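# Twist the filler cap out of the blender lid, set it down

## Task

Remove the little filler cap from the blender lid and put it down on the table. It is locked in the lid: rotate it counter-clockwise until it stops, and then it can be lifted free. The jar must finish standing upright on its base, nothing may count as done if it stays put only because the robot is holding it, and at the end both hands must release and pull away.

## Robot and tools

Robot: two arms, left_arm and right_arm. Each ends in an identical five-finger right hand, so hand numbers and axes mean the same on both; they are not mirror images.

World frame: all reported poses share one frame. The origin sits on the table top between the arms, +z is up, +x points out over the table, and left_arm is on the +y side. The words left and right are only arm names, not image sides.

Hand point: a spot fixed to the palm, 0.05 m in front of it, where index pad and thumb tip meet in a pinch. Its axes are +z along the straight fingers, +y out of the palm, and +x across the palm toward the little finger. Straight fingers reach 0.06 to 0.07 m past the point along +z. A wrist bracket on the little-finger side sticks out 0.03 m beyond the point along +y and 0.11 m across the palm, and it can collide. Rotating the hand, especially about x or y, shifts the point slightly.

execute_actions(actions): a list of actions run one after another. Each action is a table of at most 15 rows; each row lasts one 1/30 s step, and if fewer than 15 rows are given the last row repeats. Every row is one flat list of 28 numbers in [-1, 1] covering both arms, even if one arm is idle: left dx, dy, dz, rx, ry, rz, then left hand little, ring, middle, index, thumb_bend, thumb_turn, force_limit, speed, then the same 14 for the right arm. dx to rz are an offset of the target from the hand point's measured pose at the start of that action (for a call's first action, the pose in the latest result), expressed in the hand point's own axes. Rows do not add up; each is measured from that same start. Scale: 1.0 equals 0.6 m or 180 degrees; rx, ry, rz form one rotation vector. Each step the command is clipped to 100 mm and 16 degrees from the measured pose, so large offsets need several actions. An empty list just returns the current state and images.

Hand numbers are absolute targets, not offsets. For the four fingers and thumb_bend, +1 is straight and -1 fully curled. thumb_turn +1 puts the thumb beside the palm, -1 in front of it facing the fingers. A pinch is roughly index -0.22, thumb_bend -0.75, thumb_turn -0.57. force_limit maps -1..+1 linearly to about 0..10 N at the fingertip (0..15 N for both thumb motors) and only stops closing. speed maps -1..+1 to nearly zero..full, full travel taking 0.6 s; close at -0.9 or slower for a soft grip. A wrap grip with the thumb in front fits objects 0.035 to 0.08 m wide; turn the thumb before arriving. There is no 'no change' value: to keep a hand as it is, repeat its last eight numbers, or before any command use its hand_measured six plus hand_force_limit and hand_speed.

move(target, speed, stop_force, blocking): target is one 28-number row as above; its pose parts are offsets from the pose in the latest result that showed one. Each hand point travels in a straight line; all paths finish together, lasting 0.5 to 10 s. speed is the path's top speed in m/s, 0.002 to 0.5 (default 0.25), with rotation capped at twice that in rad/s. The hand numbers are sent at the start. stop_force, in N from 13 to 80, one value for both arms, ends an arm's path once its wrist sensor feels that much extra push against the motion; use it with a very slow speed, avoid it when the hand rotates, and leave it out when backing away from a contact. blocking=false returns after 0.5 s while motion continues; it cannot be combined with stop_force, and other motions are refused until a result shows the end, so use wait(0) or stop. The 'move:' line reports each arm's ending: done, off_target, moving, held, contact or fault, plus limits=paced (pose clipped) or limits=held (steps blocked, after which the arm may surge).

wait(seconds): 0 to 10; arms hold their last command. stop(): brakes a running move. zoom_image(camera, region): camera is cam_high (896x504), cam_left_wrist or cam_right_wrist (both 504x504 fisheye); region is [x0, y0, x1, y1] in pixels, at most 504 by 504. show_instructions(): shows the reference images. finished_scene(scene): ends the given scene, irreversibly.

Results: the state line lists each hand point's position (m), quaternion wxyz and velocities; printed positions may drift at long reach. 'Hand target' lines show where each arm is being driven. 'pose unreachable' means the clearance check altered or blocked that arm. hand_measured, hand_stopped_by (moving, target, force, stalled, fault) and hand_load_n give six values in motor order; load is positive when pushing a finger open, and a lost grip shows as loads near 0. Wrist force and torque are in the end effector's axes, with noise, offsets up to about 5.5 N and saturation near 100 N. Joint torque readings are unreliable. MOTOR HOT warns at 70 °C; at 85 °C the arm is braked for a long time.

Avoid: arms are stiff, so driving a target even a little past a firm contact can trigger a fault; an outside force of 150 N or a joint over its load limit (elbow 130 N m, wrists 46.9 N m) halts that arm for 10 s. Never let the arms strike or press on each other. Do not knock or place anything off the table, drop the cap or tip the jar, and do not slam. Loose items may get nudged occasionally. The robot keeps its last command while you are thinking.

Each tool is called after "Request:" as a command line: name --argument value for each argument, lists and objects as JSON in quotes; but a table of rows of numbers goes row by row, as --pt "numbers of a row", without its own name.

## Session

Request:
execute_actions --actions '[]'

Scene clock: 0.00 s.
left_arm: end_effector_position=(-0.1555, +1.2698, +0.5220) hand_measured=(+1.000, +1.000, +1.000, +1.000, +1.000, +1.000) hand_load_n=(+0.0, +0.0, +0.0, +0.0, +0.0, +0.0) hand_stopped_by=(target, target, target, target, target, target) hand_force_limit=0.00 hand_speed=-0.80 end_effector_quat_wxyz=(+0.154, +0.707, -0.686, +0.069) end_effector_velocity=(+0.000, +0.000, -0.000) end_effector_angular_velocity=(+0.000, -0.000, +0.000) | right_arm: end_effector_position=(+0.0003, -1.0964, +0.5276) hand_measured=(+1.000, +1.000, +1.000, +1.000, +1.000, +1.000) hand_load_n=(+0.0, +0.0, +0.0, +0.0, +0.0, +0.0) hand_stopped_by=(target, target, target, target, target, target) hand_force_limit=0.00 hand_speed=-0.80 end_effector_quat_wxyz=(-0.066, +0.769, +0.636, -0.004) end_effector_velocity=(-0.001, -0.000, -0.000) end_effector_angular_velocity=(-0.001, +0.000, -0.000)
Joint positions: left_arm=[ 1.258 -1.453  1.546  1.817  1.564 -1.934] | right_arm=[-1.821 -1.423  1.409  1.64   1.69  -1.765]
Joint velocities: left_arm=[ 0. -0. -0. -0.  0. -0.] | right_arm=[-0.001 -0.     0.    -0.001 -0.    -0.001]
Joint torques (N m, as the arm reports them, + toward a larger angle): no reading
Motor temperatures (°C, as the motors report them): left_arm=[27 27 27 32 32 33] | right_arm=[27 27 26 33 34 30]
Wrist force (N, on the end effector, along its own x y z axes, offset not removed): no reading
Wrist torque (N m, same axes, about the end effector's origin, offset not removed): no reading
Hand target (left_arm): -0.156, +1.270, +0.522; +0.154, +0.707, -0.686, +0.069
Hand target (right_arm): +0.000, -1.096, +0.528; -0.066, +0.769, +0.636, -0.004
camera_calibration (this result's frames):
cam_left_wrist: T_world_to_cam=[[-0.994508, 0.0377455, 0.0976193, -0.257046], [0.05707, 0.977415, 0.203479, -1.3312], [-0.0877341, 0.207932, -0.974201, 0.359189], [0, 0, 0, 1]] pos_world=[-0.148149, 1.23615, 0.645886]
cam_right_wrist: T_world_to_cam=[[0.943327, -0.297663, -0.146735, -0.246245], [-0.200048, -0.862824, 0.464237, -1.18469], [-0.264793, -0.408573, -0.873472, 0.136882], [0, 0, 0, 1]] pos_world=[0.0315404, -1.03955, 0.633405]

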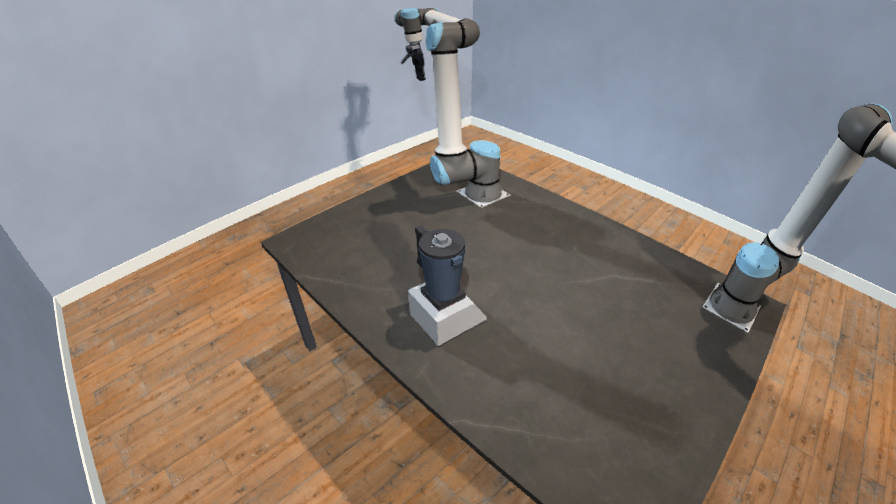

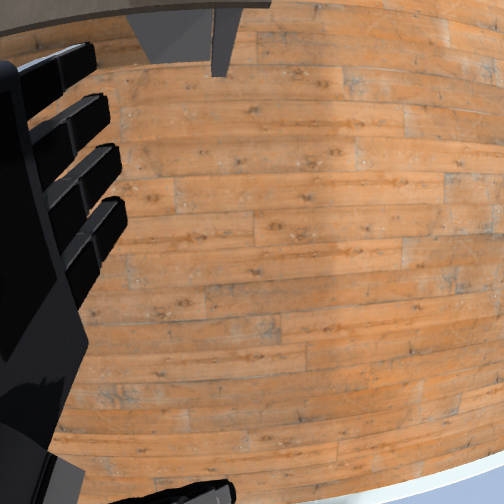

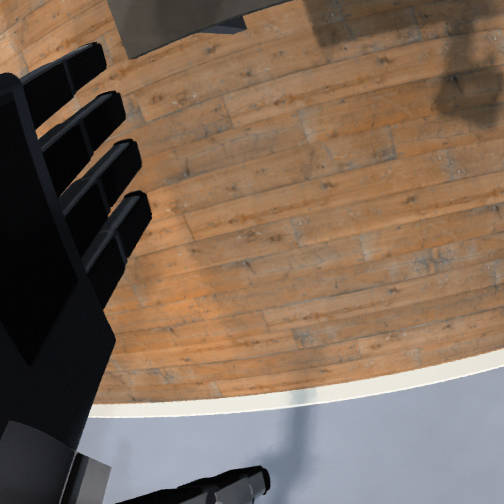

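Request:
zoom_image --camera "cam_high" --region '[390, 210, 510, 350]'

Request:
zoom_image --camera "cam_high" --region '[410, 220, 470, 265]'

Region (390, 210, 510, 350) of cam_high's 896x504 image, scaled by 3.600, with more detail than that image has; it fills the left 432 columns of this view, and the rest is white.

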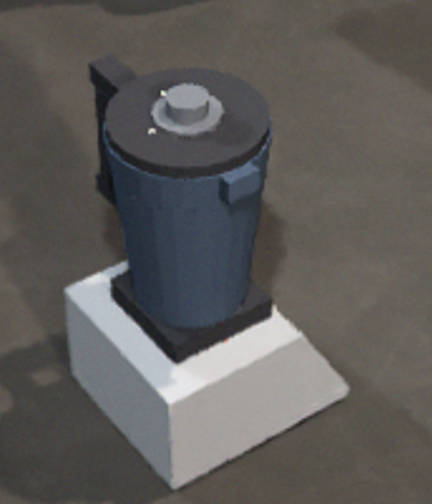

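Region (410, 220, 470, 265) of cam_high's 896x504 image, scaled by 8.400, with more detail than that image has; it fills the top 378 rows of this view, and the rest is white.

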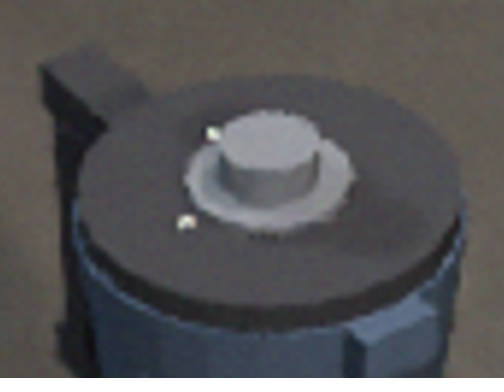

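Request:
move --target '[0,0,0,0,0,0,1,1,1,1,1,1,0,-0.8, 0.9645,0.8369,0.0322,0.0432,-0.2645,-0.4022,1,1,0.3,0.3,0.6,-1,0.4,0.0]' --speed 0.48

Scene clock: 5.97 s.
left_arm: end_effector_position=(-0.1555, +1.2698, +0.5220) hand_measured=(+1.000, +1.000, +1.000, +1.000, +1.000, +1.000) hand_load_n=(+0.0, +0.0, +0.0, +0.0, +0.0, +0.0) hand_stopped_by=(target, target, target, target, target, target) hand_force_limit=0.00 hand_speed=-0.80 end_effector_quat_wxyz=(+0.154, +0.707, -0.686, +0.069) end_effector_velocity=(+0.000, -0.000, -0.000) end_effector_angular_velocity=(-0.001, -0.000, +0.000) | right_arm: end_effector_position=(+0.5997, -0.6217, +0.4995) hand_measured=(+1.000, +1.000, +0.300, +0.300, +0.600, -1.000) hand_load_n=(+0.0, +0.0, +0.0, +0.0, +0.0, +0.0) hand_stopped_by=(target, target, target, target, target, target) hand_force_limit=0.40 hand_speed=0.00 end_effector_quat_wxyz=(+0.142, +0.188, +0.926, -0.295) end_effector_velocity=(+0.002, +0.001, +0.000) end_effector_angular_velocity=(-0.001, +0.003, -0.000)
Joint positions: left_arm=[ 1.258 -1.453  1.546  1.817  1.564 -1.934] | right_arm=[-0.198 -1.573  1.605  1.13   2.115 -1.619]
Joint velocities: left_arm=[-0.     0.    -0.     0.001  0.001  0.   ] | right_arm=[ 0.005  0.006 -0.005  0.005  0.004  0.006]
Joint torques (N m, as the arm reports them, + toward a larger angle): left_arm=[  0.92 -46.32 -35.76   4.99  -0.32  -0.52] | right_arm=[ 15.96 -19.16 -45.91   5.32   3.3    2.  ]
Motor temperatures (°C, as the motors report them): left_arm=[27 27 27 32 32 33] | right_arm=[27 27 26 33 34 30]
Wrist force (N, on the end effector, along its own x y z axes, offset not removed): left_arm=[1.5 -3.7 1.2] | right_arm=[-0.5 3.2 1.2]
Wrist torque (N m, same axes, about the end effector's origin, offset not removed): left_arm=[-0.69 -0.27 -0.05] | right_arm=[0.27 -0.01 -0.37]
Hand target (left_arm): -0.156, +1.270, +0.522; +0.154, +0.707, -0.686, +0.069
Hand target (right_arm): +0.600, -0.622, +0.500; +0.142, +0.188, +0.926, -0.296
Off the commanded pose (left_arm): 0.000 m, 0 deg.
Off the commanded pose (right_arm): 0.002 m, 0 deg.
move: done; limits=paced
camera_calibration (this result's frames):
cam_left_wrist: T_world_to_cam=[[-0.994508, 0.0377457, 0.0976192, -0.257046], [0.05707, 0.977415, 0.203479, -1.3312], [-0.087734, 0.207932, -0.974201, 0.359189], [0, 0, 0, 1]] pos_world=[-0.148149, 1.23615, 0.645886]
cam_right_wrist: T_world_to_cam=[[0.542132, 0.696922, -0.46946, 0.345695], [0.635312, 0.0257109, 0.771827, -0.744367], [0.549973, -0.716686, -0.428824, -0.437273], [0, 0, 0, 1]] pos_world=[0.525982, -0.535172, 0.5493]

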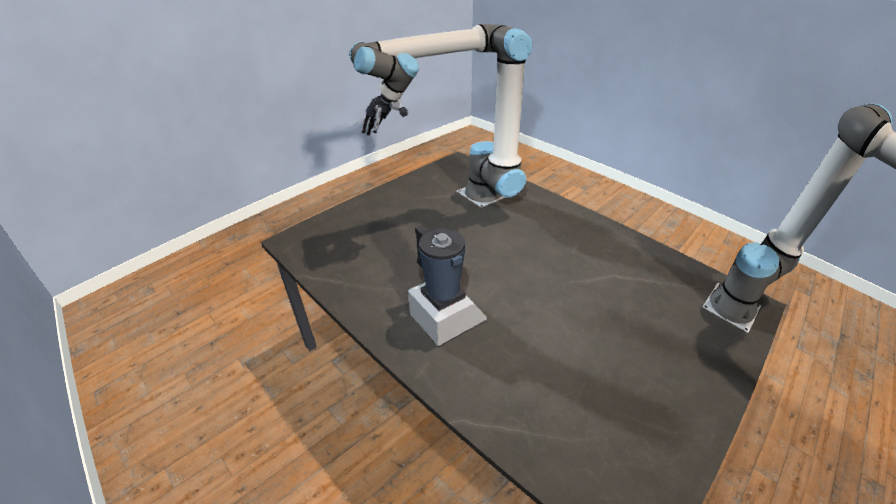

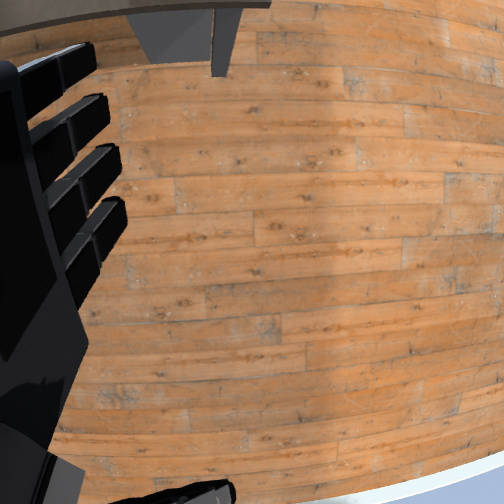

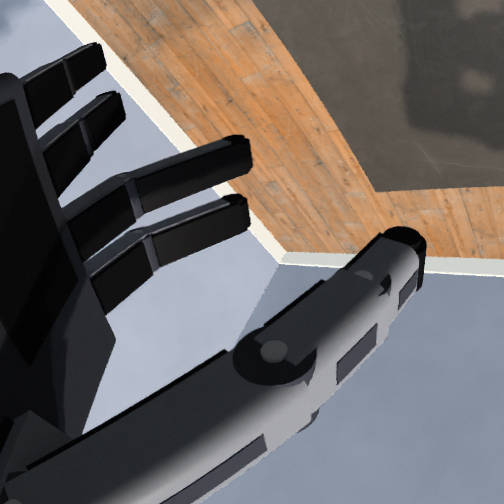

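Request:
move --target '[0,0,0,0,0,0,1,1,1,1,1,1,0,-0.8, 0.0015,0.9488,-0.5015,0.0406,-0.2514,-0.3816,1,1,0.3,0.3,0.6,-1,0.4,0.0]' --speed 0.45

Scene clock: 8.70 s.
left_arm: end_effector_position=(-0.1555, +1.2698, +0.5220) hand_measured=(+1.000, +1.000, +1.000, +1.000, +1.000, +1.000) hand_load_n=(+0.0, +0.0, +0.0, +0.0, +0.0, +0.0) hand_stopped_by=(target, target, target, target, target, target) hand_force_limit=0.00 hand_speed=-0.80 end_effector_quat_wxyz=(+0.154, +0.707, -0.686, +0.069) end_effector_velocity=(-0.000, +0.000, -0.000) end_effector_angular_velocity=(+0.000, +0.001, -0.000) | right_arm: end_effector_position=(+0.7996, -0.0121, +0.4557) hand_measured=(+1.000, +1.000, +0.300, +0.300, +0.600, -1.000) hand_load_n=(+0.0, +0.0, +0.0, +0.0, +0.0, +0.0) hand_stopped_by=(target, target, target, target, target, target) hand_force_limit=0.40 hand_speed=0.00 end_effector_quat_wxyz=(+0.268, -0.465, +0.730, -0.423) end_effector_velocity=(+0.002, +0.002, -0.001) end_effector_angular_velocity=(-0.002, +0.003, +0.004)
Joint positions: left_arm=[ 1.258 -1.453  1.546  1.817  1.564 -1.934] | right_arm=[ 0.677 -1.044  1.019  0.826  2.375 -2.504]
Joint velocities: left_arm=[-0.     0.    -0.    -0.    -0.001 -0.   ] | right_arm=[ 0.     0.005 -0.007  0.003 -0.003 -0.004]
Joint torques (N m, as the arm reports them, + toward a larger angle): left_arm=[  1.77 -46.21 -35.04   4.93  -0.18  -0.36] | right_arm=[ 13.22 -63.15 -46.21   4.39  -1.59  -1.77]
Motor temperatures (°C, as the motors report them): left_arm=[27 27 27 32 32 33] | right_arm=[27 27 26 33 34 30]
Wrist force (N, on the end effector, along its own x y z axes, offset not removed): left_arm=[-0.8 -4.7 0.6] | right_arm=[0.9 3.2 1.5]
Wrist torque (N m, same axes, about the end effector's origin, offset not removed): left_arm=[-0.86 0.09 -0.24] | right_arm=[0.35 -0.24 -0.35]
Hand target (left_arm): -0.156, +1.270, +0.522; +0.154, +0.707, -0.686, +0.069
Hand target (right_arm): +0.800, -0.012, +0.456; +0.268, -0.465, +0.730, -0.423
Off the commanded pose (left_arm): 0.000 m, 0 deg.
Off the commanded pose (right_arm): 0.002 m, 0 deg.
move: done
camera_calibration (this result's frames):
cam_left_wrist: T_world_to_cam=[[-0.994508, 0.0377457, 0.0976193, -0.257046], [0.0570701, 0.977415, 0.203479, -1.3312], [-0.0877341, 0.207932, -0.974201, 0.359189], [0, 0, 0, 1]] pos_world=[-0.148149, 1.23615, 0.645886]
cam_right_wrist: T_world_to_cam=[[-0.370768, 0.307481, -0.876348, 0.702469], [-0.0138139, 0.941673, 0.336246, -0.124562], [0.928623, 0.136775, -0.344895, -0.459774], [0, 0, 0, 1]] pos_world=[0.685689, -0.0358139, 0.498917]

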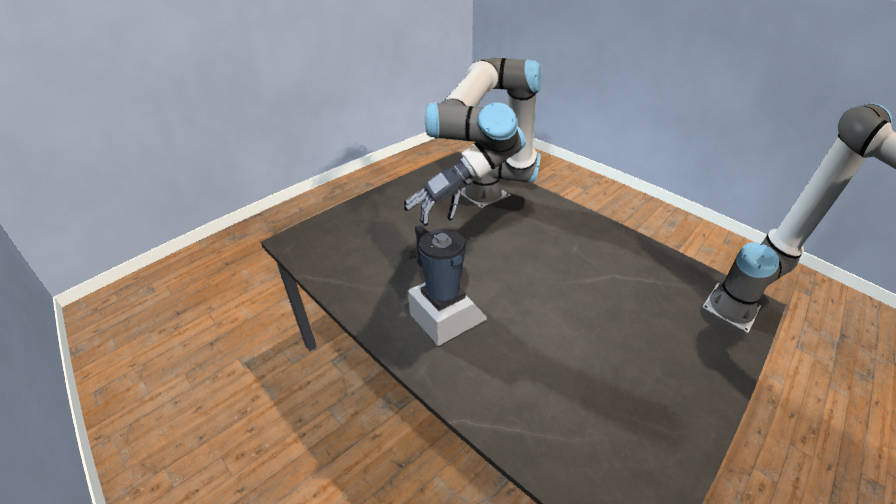

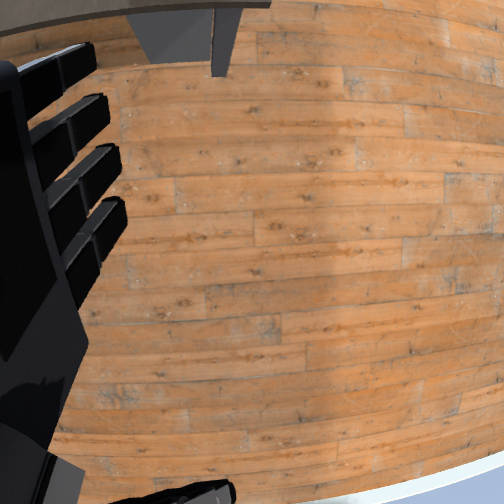

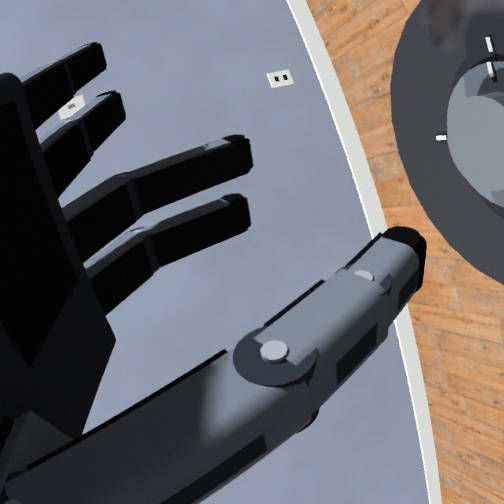

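Request:
zoom_image --camera "cam_right_wrist" --region '[360, 0, 504, 300]'

Request:
zoom_image --camera "cam_high" --region '[385, 150, 505, 270]'

Region (360, 0, 504, 300) of cam_right_wrist's 504x504 image, scaled by 1.680, with more detail than that image has; it fills the left 242 columns of this view, and the rest is white.

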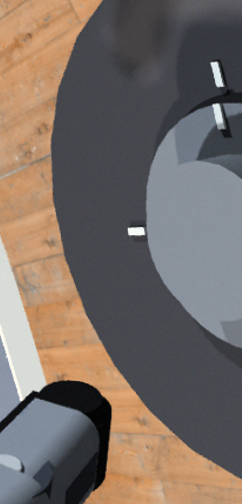

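Region (385, 150, 505, 270) of cam_high's 896x504 image, scaled by 4.200, with more detail than that image has.

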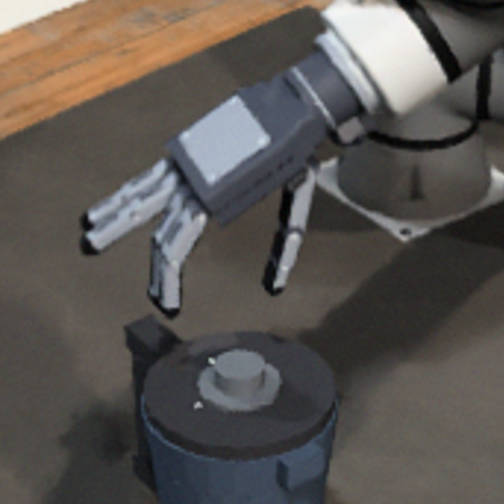

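Request:
zoom_image --camera "cam_right_wrist" --region '[420, 20, 504, 220]'

Region (420, 20, 504, 220) of cam_right_wrist's 504x504 image, scaled by 2.520, with more detail than that image has; it fills the left 212 columns of this view, and the rest is white.

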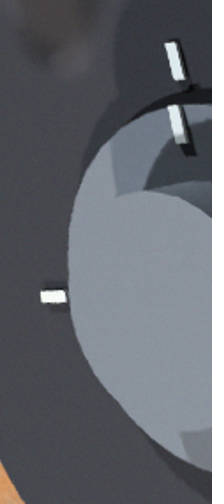

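Request:
move --target '[0,0,0,0,0,0,1,1,1,1,1,1,0,-0.8, 0.0219,0.0740,0.0241,0,0,0,1,1,0.3,0.3,0.6,-1,0.4,0.0]' --speed 0.12

Scene clock: 10.50 s.
left_arm: end_effector_position=(-0.1555, +1.2698, +0.5220) hand_measured=(+1.000, +1.000, +1.000, +1.000, +1.000, +1.000) hand_load_n=(+0.0, +0.0, +0.0, +0.0, +0.0, +0.0) hand_stopped_by=(target, target, target, target, target, target) hand_force_limit=0.00 hand_speed=-0.80 end_effector_quat_wxyz=(+0.154, +0.707, -0.686, +0.069) end_effector_velocity=(-0.000, -0.000, +0.000) end_effector_angular_velocity=(+0.001, +0.001, +0.001) | right_arm: end_effector_position=(+0.7854, -0.0199, +0.4103) hand_measured=(+1.000, +1.000, +0.300, +0.300, +0.600, -1.000) hand_load_n=(+0.0, +0.0, +0.0, +0.0, +0.0, +0.0) hand_stopped_by=(target, target, target, target, target, target) hand_force_limit=0.40 hand_speed=0.00 end_effector_quat_wxyz=(+0.268, -0.465, +0.730, -0.423) end_effector_velocity=(-0.002, +0.001, -0.003) end_effector_angular_velocity=(+0.001, -0.000, +0.002)
Joint positions: left_arm=[ 1.258 -1.453  1.546  1.817  1.564 -1.934] | right_arm=[ 0.678 -1.071  1.14   0.733  2.376 -2.503]
Joint velocities: left_arm=[ 0.    -0.    -0.     0.    -0.001 -0.001] | right_arm=[ 0.001 -0.002  0.009 -0.007 -0.001 -0.001]
Joint torques (N m, as the arm reports them, + toward a larger angle): left_arm=[  0.63 -46.48 -35.79   4.99  -0.14  -0.47] | right_arm=[ 14.02 -98.5  -32.97  -0.22  -0.78  -2.52]
Motor temperatures (°C, as the motors report them): left_arm=[27 27 27 32 32 33] | right_arm=[27 27 26 33 34 30]
Wrist force (N, on the end effector, along its own x y z axes, offset not removed): left_arm=[-0.6 -5.5 1.0] | right_arm=[-0.8 4.0 2.0]
Wrist torque (N m, same axes, about the end effector's origin, offset not removed): left_arm=[-1.00 0.09 -0.27] | right_arm=[0.43 -0.02 -0.37]
Hand target (left_arm): -0.156, +1.270, +0.522; +0.154, +0.707, -0.686, +0.069
Hand target (right_arm): +0.785, -0.020, +0.410; +0.268, -0.465, +0.730, -0.423
Off the commanded pose (left_arm): 0.000 m, 0 deg.
Off the commanded pose (right_arm): 0.000 m, 0 deg.
move: done
camera_calibration (this result's frames):
cam_left_wrist: T_world_to_cam=[[-0.994508, 0.0377455, 0.0976193, -0.257046], [0.0570699, 0.977415, 0.203479, -1.3312], [-0.0877341, 0.207932, -0.974201, 0.359189], [0, 0, 0, 1]] pos_world=[-0.148149, 1.23615, 0.645886]
cam_right_wrist: T_world_to_cam=[[-0.370751, 0.307447, -0.876368, 0.659877], [-0.01359, 0.94172, 0.336123, -0.102329], [0.928633, 0.136528, -0.344966, -0.461211], [0, 0, 0, 1]] pos_world=[0.671556, -0.0435434, 0.453588]

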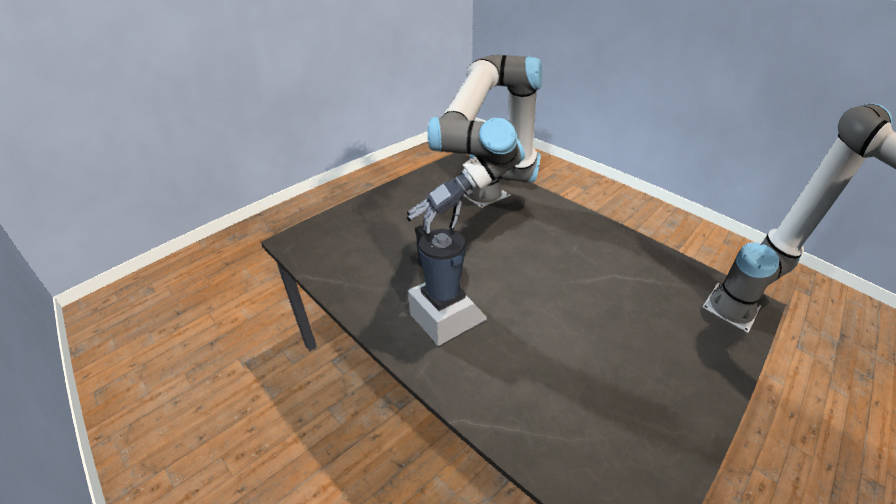

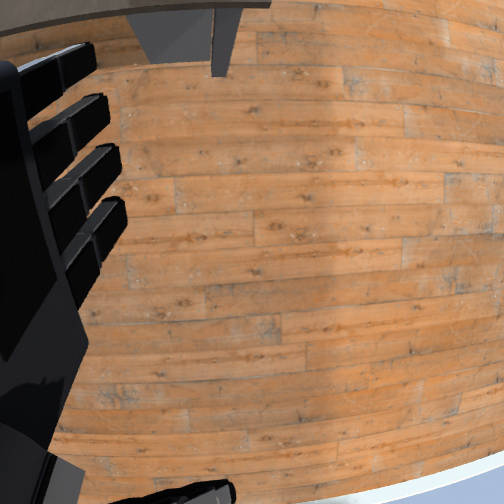

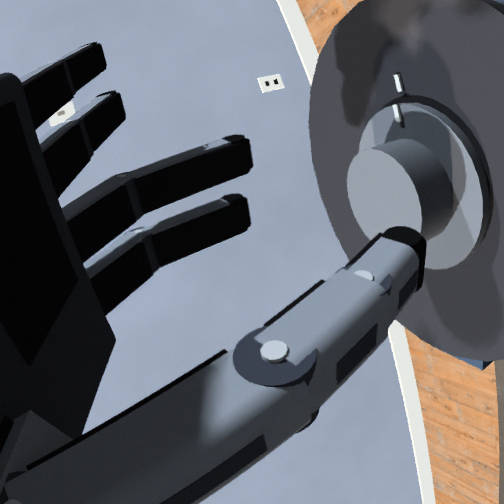

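Request:
zoom_image --camera "cam_right_wrist" --region '[300, 60, 504, 300]'

Region (300, 60, 504, 300) of cam_right_wrist's 504x504 image, scaled by 2.100, with more detail than that image has; it fills the left 428 columns of this view, and the rest is white.

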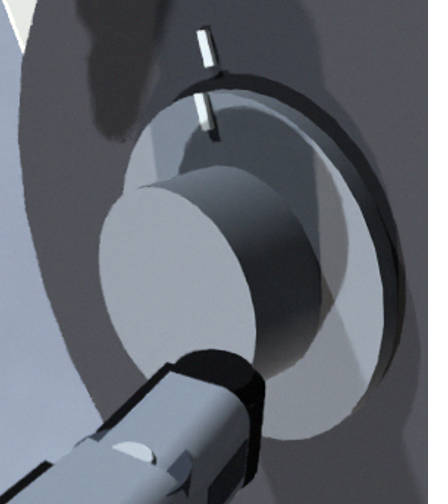

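Request:
move --target '[0,0,0,0,0,0,1,1,1,1,1,1,0,-0.8, 0.0,0.0390,0.0168,0,0,0,1,1,0.17,0.15,0.44,-1,0.4,0.0]' --speed 0.05

Scene clock: 12.80 s.
left_arm: end_effector_position=(-0.1555, +1.2698, +0.5220) hand_measured=(+1.000, +1.000, +1.000, +1.000, +1.000, +1.000) hand_load_n=(+0.0, +0.0, +0.0, +0.0, +0.0, +0.0) hand_stopped_by=(target, target, target, target, target, target) hand_force_limit=0.00 hand_speed=-0.80 end_effector_quat_wxyz=(+0.154, +0.707, -0.686, +0.069) end_effector_velocity=(-0.000, -0.000, +0.000) end_effector_angular_velocity=(-0.001, +0.001, -0.000) | right_arm: end_effector_position=(+0.7828, -0.0186, +0.3853) hand_measured=(+1.000, +1.000, +0.170, +0.150, +0.440, -1.000) hand_load_n=(+0.0, +0.0, +0.0, +0.0, +0.0, +0.0) hand_stopped_by=(target, target, target, target, target, target) hand_force_limit=0.40 hand_speed=0.00 end_effector_quat_wxyz=(+0.268, -0.465, +0.730, -0.423) end_effector_velocity=(-0.001, +0.000, -0.004) end_effector_angular_velocity=(-0.001, +0.001, +0.002)
Joint positions: left_arm=[ 1.258 -1.453  1.546  1.817  1.564 -1.934] | right_arm=[ 0.681 -1.069  1.181  0.692  2.378 -2.5  ]
Joint velocities: left_arm=[ 0.     0.     0.     0.001 -0.001  0.   ] | right_arm=[ 0.     0.     0.006 -0.006 -0.001 -0.001]
Joint torques (N m, as the arm reports them, + toward a larger angle): left_arm=[  1.26 -45.22 -35.46   4.97  -0.22  -0.41] | right_arm=[ 14.66 -61.37 -32.97  -0.24   3.86   1.99]
Motor temperatures (°C, as the motors report them): left_arm=[27 27 27 32 32 33] | right_arm=[27 27 26 33 34 30]
Wrist force (N, on the end effector, along its own x y z axes, offset not removed): left_arm=[-1.7 -2.9 -0.1] | right_arm=[0.2 3.1 2.6]
Wrist torque (N m, same axes, about the end effector's origin, offset not removed): left_arm=[-0.55 0.21 -0.26] | right_arm=[0.24 -0.21 -0.34]
Hand target (left_arm): -0.156, +1.270, +0.522; +0.154, +0.707, -0.686, +0.069
Hand target (right_arm): +0.783, -0.019, +0.385; +0.268, -0.465, +0.730, -0.423
Off the commanded pose (left_arm): 0.000 m, 0 deg.
Off the commanded pose (right_arm): 0.000 m, 0 deg.
move: done
camera_calibration (this result's frames):
cam_left_wrist: T_world_to_cam=[[-0.994508, 0.0377455, 0.0976194, -0.257046], [0.0570699, 0.977415, 0.203479, -1.3312], [-0.0877342, 0.207932, -0.974201, 0.359189], [0, 0, 0, 1]] pos_world=[-0.148149, 1.23615, 0.645886]
cam_right_wrist: T_world_to_cam=[[-0.370767, 0.307451, -0.876359, 0.636644], [-0.0135641, 0.941721, 0.336121, -0.0951658], [0.928627, 0.13651, -0.344989, -0.467563], [0, 0, 0, 1]] pos_world=[0.668947, -0.0422906, 0.428612]

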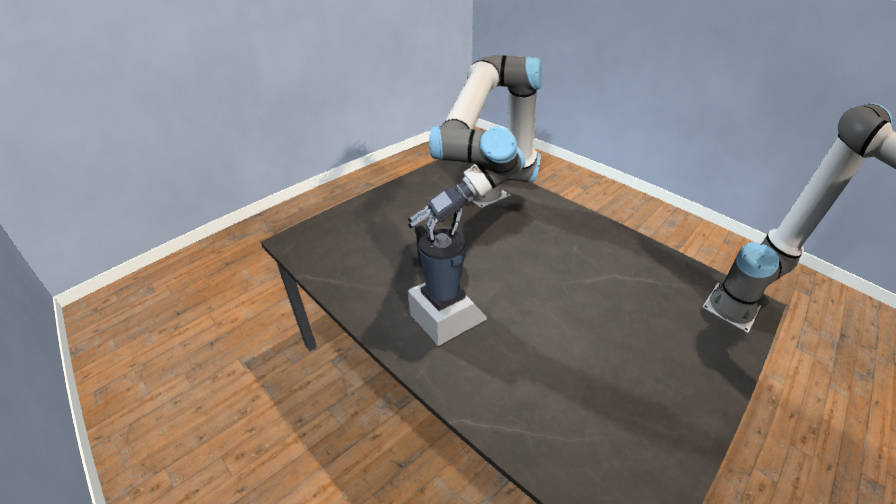

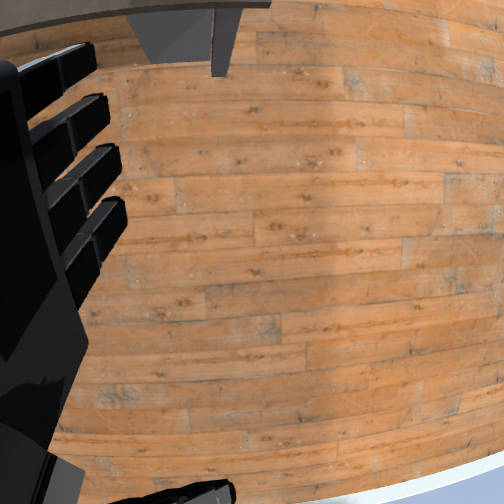

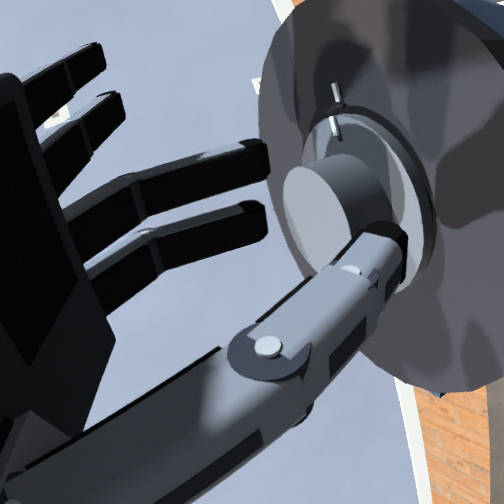

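Request:
zoom_image --camera "cam_right_wrist" --region '[200, 70, 460, 310]'

Request:
zoom_image --camera "cam_high" --region '[400, 185, 480, 265]'

Region (200, 70, 460, 310) of cam_right_wrist's 504x504 image, scaled by 1.938, with more detail than that image has; it fills the top 465 rows of this view, and the rest is white.

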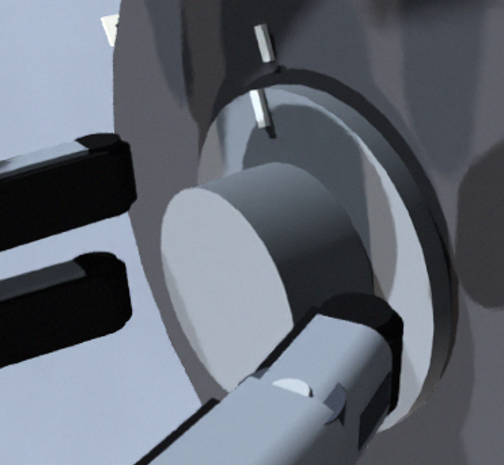

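Region (400, 185, 480, 265) of cam_high's 896x504 image, scaled by 6.300, with more detail than that image has.

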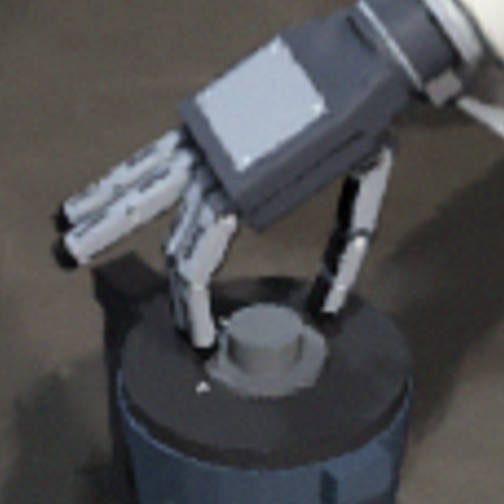

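Request:
move --target '[0,0,0,0,0,0,1,1,1,1,1,1,0,-0.8, 0.0,0.0142,0.0082,0,0,0,1,1,-0.3,-0.3,-0.1,-1,0.4,-0.9]' --speed 0.018 --stop_force 13

Scene clock: 18.73 s.
left_arm: end_effector_position=(-0.1555, +1.2698, +0.5220) hand_measured=(+1.000, +1.000, +1.000, +1.000, +1.000, +1.000) hand_load_n=(+0.0, +0.0, +0.0, +0.0, +0.0, +0.0) hand_stopped_by=(target, target, target, target, target, target) hand_force_limit=0.00 hand_speed=-0.80 end_effector_quat_wxyz=(+0.154, +0.707, -0.686, +0.069) end_effector_velocity=(-0.000, +0.000, -0.000) end_effector_angular_velocity=(-0.000, +0.001, +0.000) | right_arm: end_effector_position=(+0.7828, -0.0186, +0.3755) hand_measured=(+1.000, +1.000, -0.042, -0.068, +0.292, -1.000) hand_load_n=(+0.0, +0.0, +8.0, +9.0, +10.0, -0.5) hand_stopped_by=(target, target, force, force, force, target) hand_force_limit=0.40 hand_speed=-0.90 end_effector_quat_wxyz=(+0.268, -0.465, +0.730, -0.423) end_effector_velocity=(-0.000, +0.000, +0.000) end_effector_angular_velocity=(-0.001, +0.000, +0.000)
Joint positions: left_arm=[ 1.258 -1.453  1.546  1.817  1.564 -1.934] | right_arm=[ 0.681 -1.067  1.195  0.676  2.378 -2.5  ]
Joint velocities: left_arm=[-0.     0.    -0.     0.    -0.001 -0.   ] | right_arm=[ 0.001 -0.    -0.     0.001  0.    -0.   ]
Joint torques (N m, as the arm reports them, + toward a larger angle): left_arm=[  2.07 -46.68 -35.8    5.07  -0.06  -0.73] | right_arm=[-13.97 -58.54 -28.6   -0.28   0.61  -2.12]
Motor temperatures (°C, as the motors report them): left_arm=[27 27 27 32 32 33] | right_arm=[27 27 26 33 34 30]
Wrist force (N, on the end effector, along its own x y z axes, offset not removed): left_arm=[-1.2 -4.4 0.9] | right_arm=[2.4 -0.9 2.1]
Wrist torque (N m, same axes, about the end effector's origin, offset not removed): left_arm=[-0.77 0.11 -0.33] | right_arm=[0.42 -0.09 -0.42]
Hand target (left_arm): -0.156, +1.270, +0.522; +0.154, +0.707, -0.686, +0.069
Hand target (right_arm): +0.783, -0.019, +0.375; +0.268, -0.465, +0.730, -0.423
Off the commanded pose (left_arm): 0.000 m, 0 deg.
Off the commanded pose (right_arm): 0.000 m, 0 deg.
move: done
camera_calibration (this result's frames):
cam_left_wrist: T_world_to_cam=[[-0.994508, 0.0377458, 0.0976193, -0.257046], [0.0570702, 0.977415, 0.203479, -1.3312], [-0.0877341, 0.207932, -0.974201, 0.359189], [0, 0, 0, 1]] pos_world=[-0.148149, 1.23615, 0.645886]
cam_right_wrist: T_world_to_cam=[[-0.370746, 0.307444, -0.87637, 0.628026], [-0.0135504, 0.941727, 0.336105, -0.0918626], [0.928635, 0.136485, -0.344976, -0.470983], [0, 0, 0, 1]] pos_world=[0.668965, -0.0422915, 0.418781]

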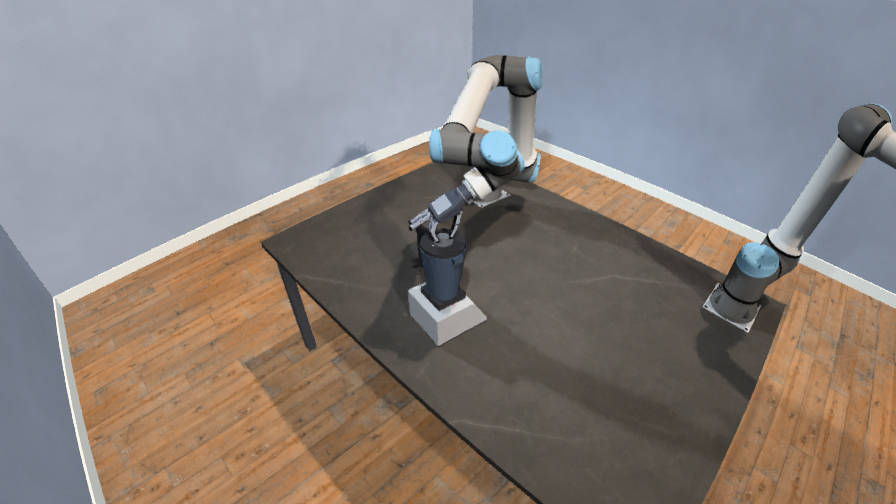

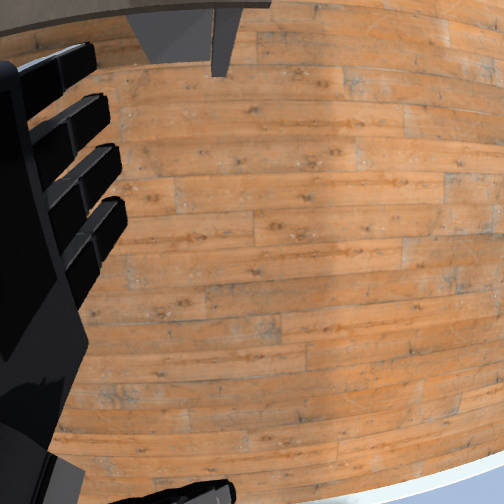

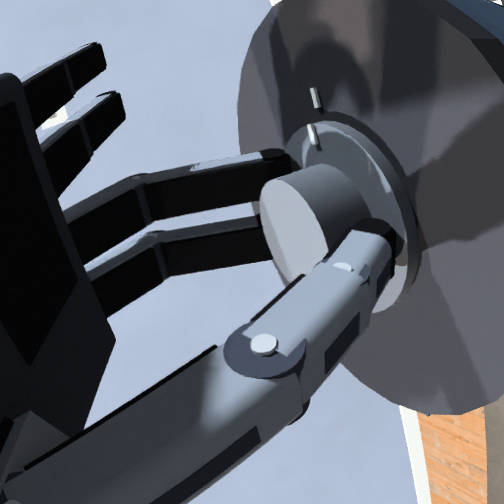

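Request:
move --target '[0,0,0,0,0,0,1,1,1,1,1,1,0,-0.8, -0.00564,0.00498,-0.00863,0.0004,-0.1589,-0.0914,1,1,-0.3,-0.3,-0.1,-1,0.4,-0.9]' --speed 0.15

Scene clock: 21.40 s.
left_arm: end_effector_position=(-0.1555, +1.2698, +0.5220) hand_measured=(+1.000, +1.000, +1.000, +1.000, +1.000, +1.000) hand_load_n=(+0.0, +0.0, +0.0, +0.0, +0.0, +0.0) hand_stopped_by=(target, target, target, target, target, target) hand_force_limit=0.00 hand_speed=-0.80 end_effector_quat_wxyz=(+0.154, +0.707, -0.686, +0.069) end_effector_velocity=(-0.000, -0.000, +0.000) end_effector_angular_velocity=(-0.001, +0.001, -0.000) | right_arm: end_effector_position=(+0.7789, -0.0130, +0.3753) hand_measured=(+1.000, +1.000, -0.042, -0.068, +0.294, -1.000) hand_load_n=(+0.0, +0.0, +6.0, +9.0, +10.5, +7.0) hand_stopped_by=(target, target, force, force, force, target) hand_force_limit=0.40 hand_speed=-0.90 end_effector_quat_wxyz=(-0.377, +0.652, -0.569, +0.330) end_effector_velocity=(+0.001, -0.001, +0.001) end_effector_angular_velocity=(+0.001, -0.000, +0.014)
Joint positions: left_arm=[ 1.258 -1.453  1.546  1.817  1.564 -1.934] | right_arm=[ 0.552 -1.242  1.414  0.367  1.814 -3.001]
Joint velocities: left_arm=[ 0.     0.    -0.     0.001 -0.    -0.   ] | right_arm=[-0.006 -0.002  0.002 -0.003 -0.017 -0.01 ]
Joint torques (N m, as the arm reports them, + toward a larger angle): left_arm=[  0.18 -45.69 -35.28   5.05  -0.12  -0.51] | right_arm=[-15.91 -84.58 -28.59  -0.76  -3.01  -2.33]
Motor temperatures (°C, as the motors report them): left_arm=[27 27 27 32 32 33] | right_arm=[27 27 26 33 34 30]
Wrist force (N, on the end effector, along its own x y z axes, offset not removed): left_arm=[-0.9 -4.0 2.9] | right_arm=[-0.6 -1.4 2.3]
Wrist torque (N m, same axes, about the end effector's origin, offset not removed): left_arm=[-0.83 0.06 -0.22] | right_arm=[0.15 0.12 -0.33]
Hand target (left_arm): -0.156, +1.270, +0.522; +0.154, +0.707, -0.686, +0.069
Hand target (right_arm): +0.779, -0.013, +0.375; -0.377, +0.653, -0.568, +0.330
Off the commanded pose (left_arm): 0.000 m, 0 deg.
Off the commanded pose (right_arm): 0.000 m, 0 deg.
move: done
camera_calibration (this result's frames):
cam_left_wrist: T_world_to_cam=[[-0.994508, 0.0377458, 0.0976192, -0.257046], [0.0570702, 0.977415, 0.203479, -1.3312], [-0.087734, 0.207932, -0.974201, 0.359189], [0, 0, 0, 1]] pos_world=[-0.148149, 1.23615, 0.645886]
cam_right_wrist: T_world_to_cam=[[-0.477443, 0.0568855, -0.876819, 0.70465], [-0.522794, 0.783657, 0.335512, 0.297712], [0.706211, 0.618584, -0.344412, -0.288858], [0, 0, 0, 1]] pos_world=[0.696067, -0.0947053, 0.418479]

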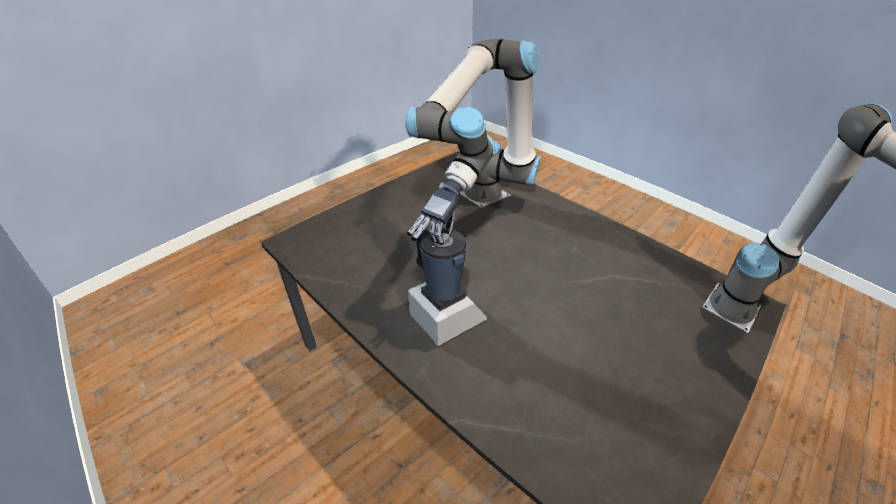

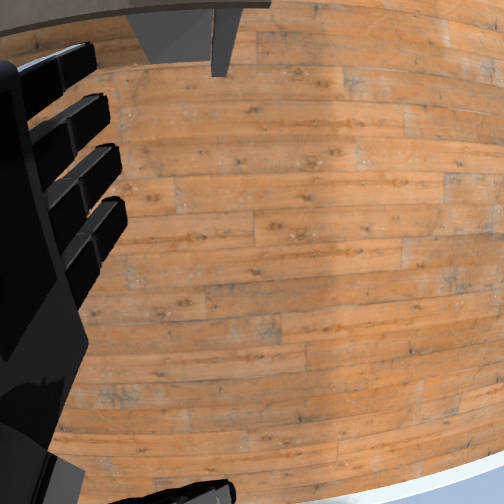

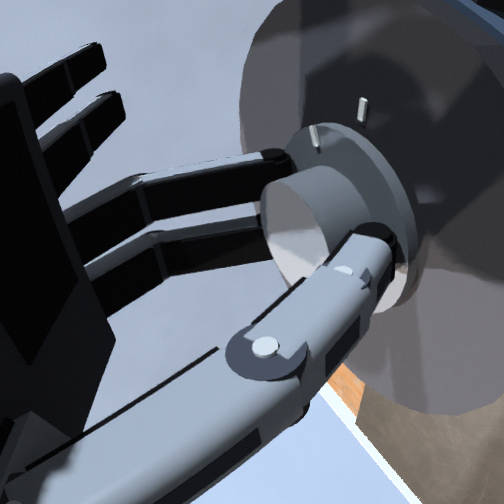

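Request:
move --target '[0,0,0,0,0,0,1,1,1,1,1,1,0,-0.8, -0.00578,0.0049,-0.00947,0.0003,-0.1686,-0.0968,1,1,-0.3,-0.3,-0.1,-1,0.4,-0.9]' --speed 0.18

Scene clock: 23.83 s.
left_arm: end_effector_position=(-0.1555, +1.2698, +0.5220) hand_measured=(+1.000, +1.000, +1.000, +1.000, +1.000, +1.000) hand_load_n=(+0.0, +0.0, +0.0, +0.0, +0.0, +0.0) hand_stopped_by=(target, target, target, target, target, target) hand_force_limit=0.00 hand_speed=-0.80 end_effector_quat_wxyz=(+0.154, +0.707, -0.686, +0.069) end_effector_velocity=(+0.000, -0.000, +0.000) end_effector_angular_velocity=(-0.001, -0.001, -0.000) | right_arm: end_effector_position=(+0.7723, -0.0103, +0.3755) hand_measured=(+1.000, +1.000, -0.042, -0.068, +0.294, -1.000) hand_load_n=(+0.0, +0.0, +8.5, +5.5, +11.5, +7.5) hand_stopped_by=(target, target, force, force, force, target) hand_force_limit=0.40 hand_speed=-0.90 end_effector_quat_wxyz=(-0.459, +0.793, -0.347, +0.202) end_effector_velocity=(-0.000, -0.000, -0.001) end_effector_angular_velocity=(-0.001, +0.002, +0.014)
Joint positions: left_arm=[ 1.258 -1.453  1.546  1.817  1.564 -1.934] | right_arm=[ 0.389 -1.241  1.415  0.401  1.15  -3.403]
Joint velocities: left_arm=[0.    0.    0.    0.    0.001 0.001] | right_arm=[-0.003  0.003 -0.003  0.006 -0.015 -0.011]
Joint torques (N m, as the arm reports them, + toward a larger angle): left_arm=[  0.82 -47.04 -35.65   4.98  -0.31  -0.54] | right_arm=[-16.9  -51.5  -45.81   3.74  -3.25  -2.54]
Motor temperatures (°C, as the motors report them): left_arm=[27 27 27 32 32 33] | right_arm=[27 27 26 33 34 30]
Wrist force (N, on the end effector, along its own x y z axes, offset not removed): left_arm=[0.6 -3.2 0.3] | right_arm=[0.1 2.8 4.6]
Wrist torque (N m, same axes, about the end effector's origin, offset not removed): left_arm=[-0.61 -0.20 -0.16] | right_arm=[0.26 0.07 -0.31]
Hand target (left_arm): -0.156, +1.270, +0.522; +0.154, +0.707, -0.686, +0.069
Hand target (right_arm): +0.772, -0.010, +0.375; -0.459, +0.793, -0.346, +0.202
Off the commanded pose (left_arm): 0.000 m, 0 deg.
Off the commanded pose (right_arm): 0.000 m, 0 deg.
move: done
camera_calibration (this result's frames):
cam_left_wrist: T_world_to_cam=[[-0.994508, 0.0377455, 0.0976193, -0.257046], [0.0570699, 0.977415, 0.203479, -1.3312], [-0.0877342, 0.207932, -0.974201, 0.359189], [0, 0, 0, 1]] pos_world=[-0.148149, 1.23615, 0.645886]
cam_right_wrist: T_world_to_cam=[[-0.423469, -0.226198, -0.877216, 0.657064], [-0.877343, 0.34366, 0.334914, 0.561492], [0.225707, 0.911445, -0.343982, 0.0881777], [0, 0, 0, 1]] pos_world=[0.750965, -0.124705, 0.418667]

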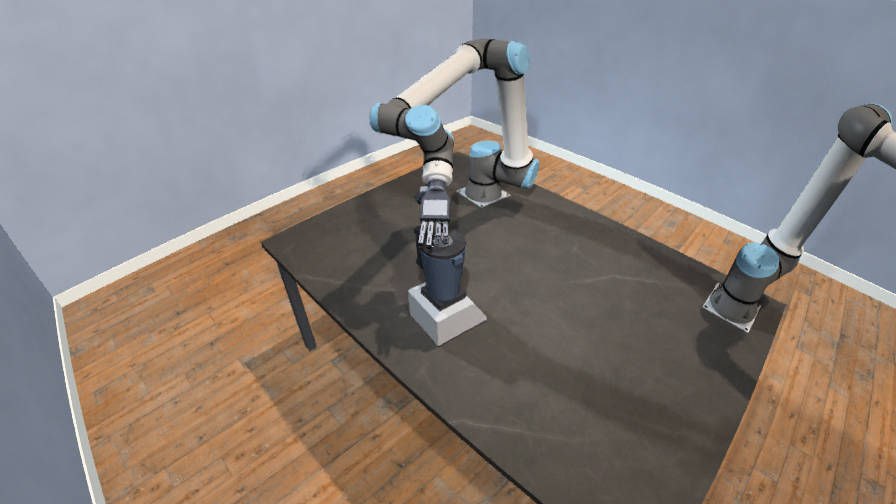

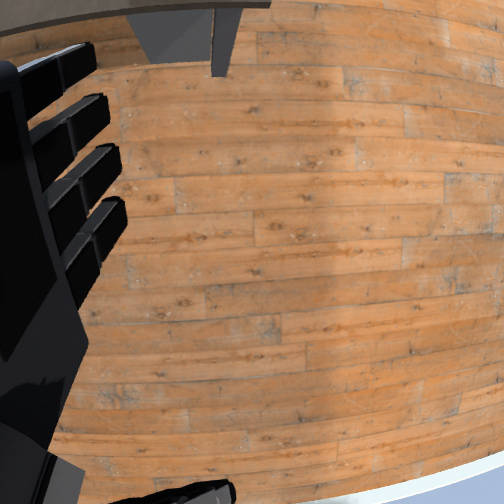

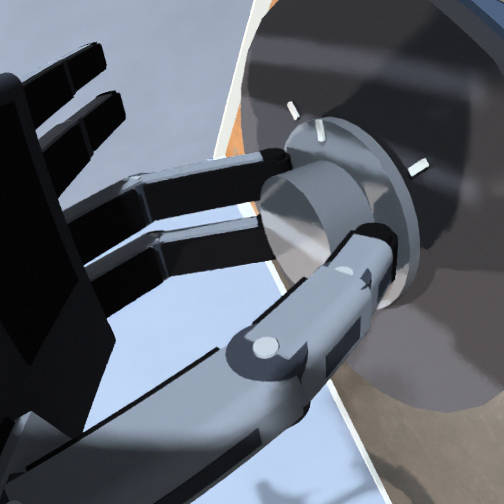

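Request:
zoom_image --camera "cam_right_wrist" --region '[230, 70, 460, 310]'

Region (230, 70, 460, 310) of cam_right_wrist's 504x504 image, scaled by 2.100, with more detail than that image has; it fills the left 483 columns of this view, and the rest is white.

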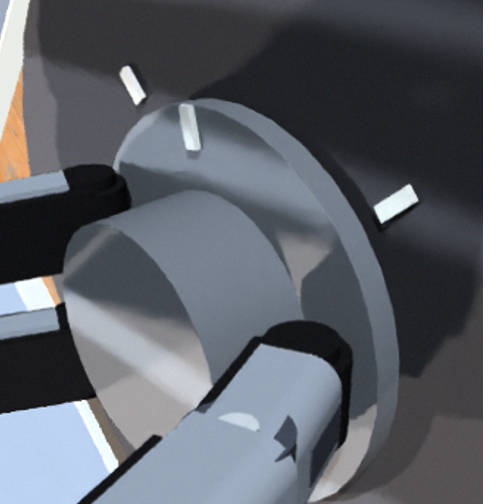

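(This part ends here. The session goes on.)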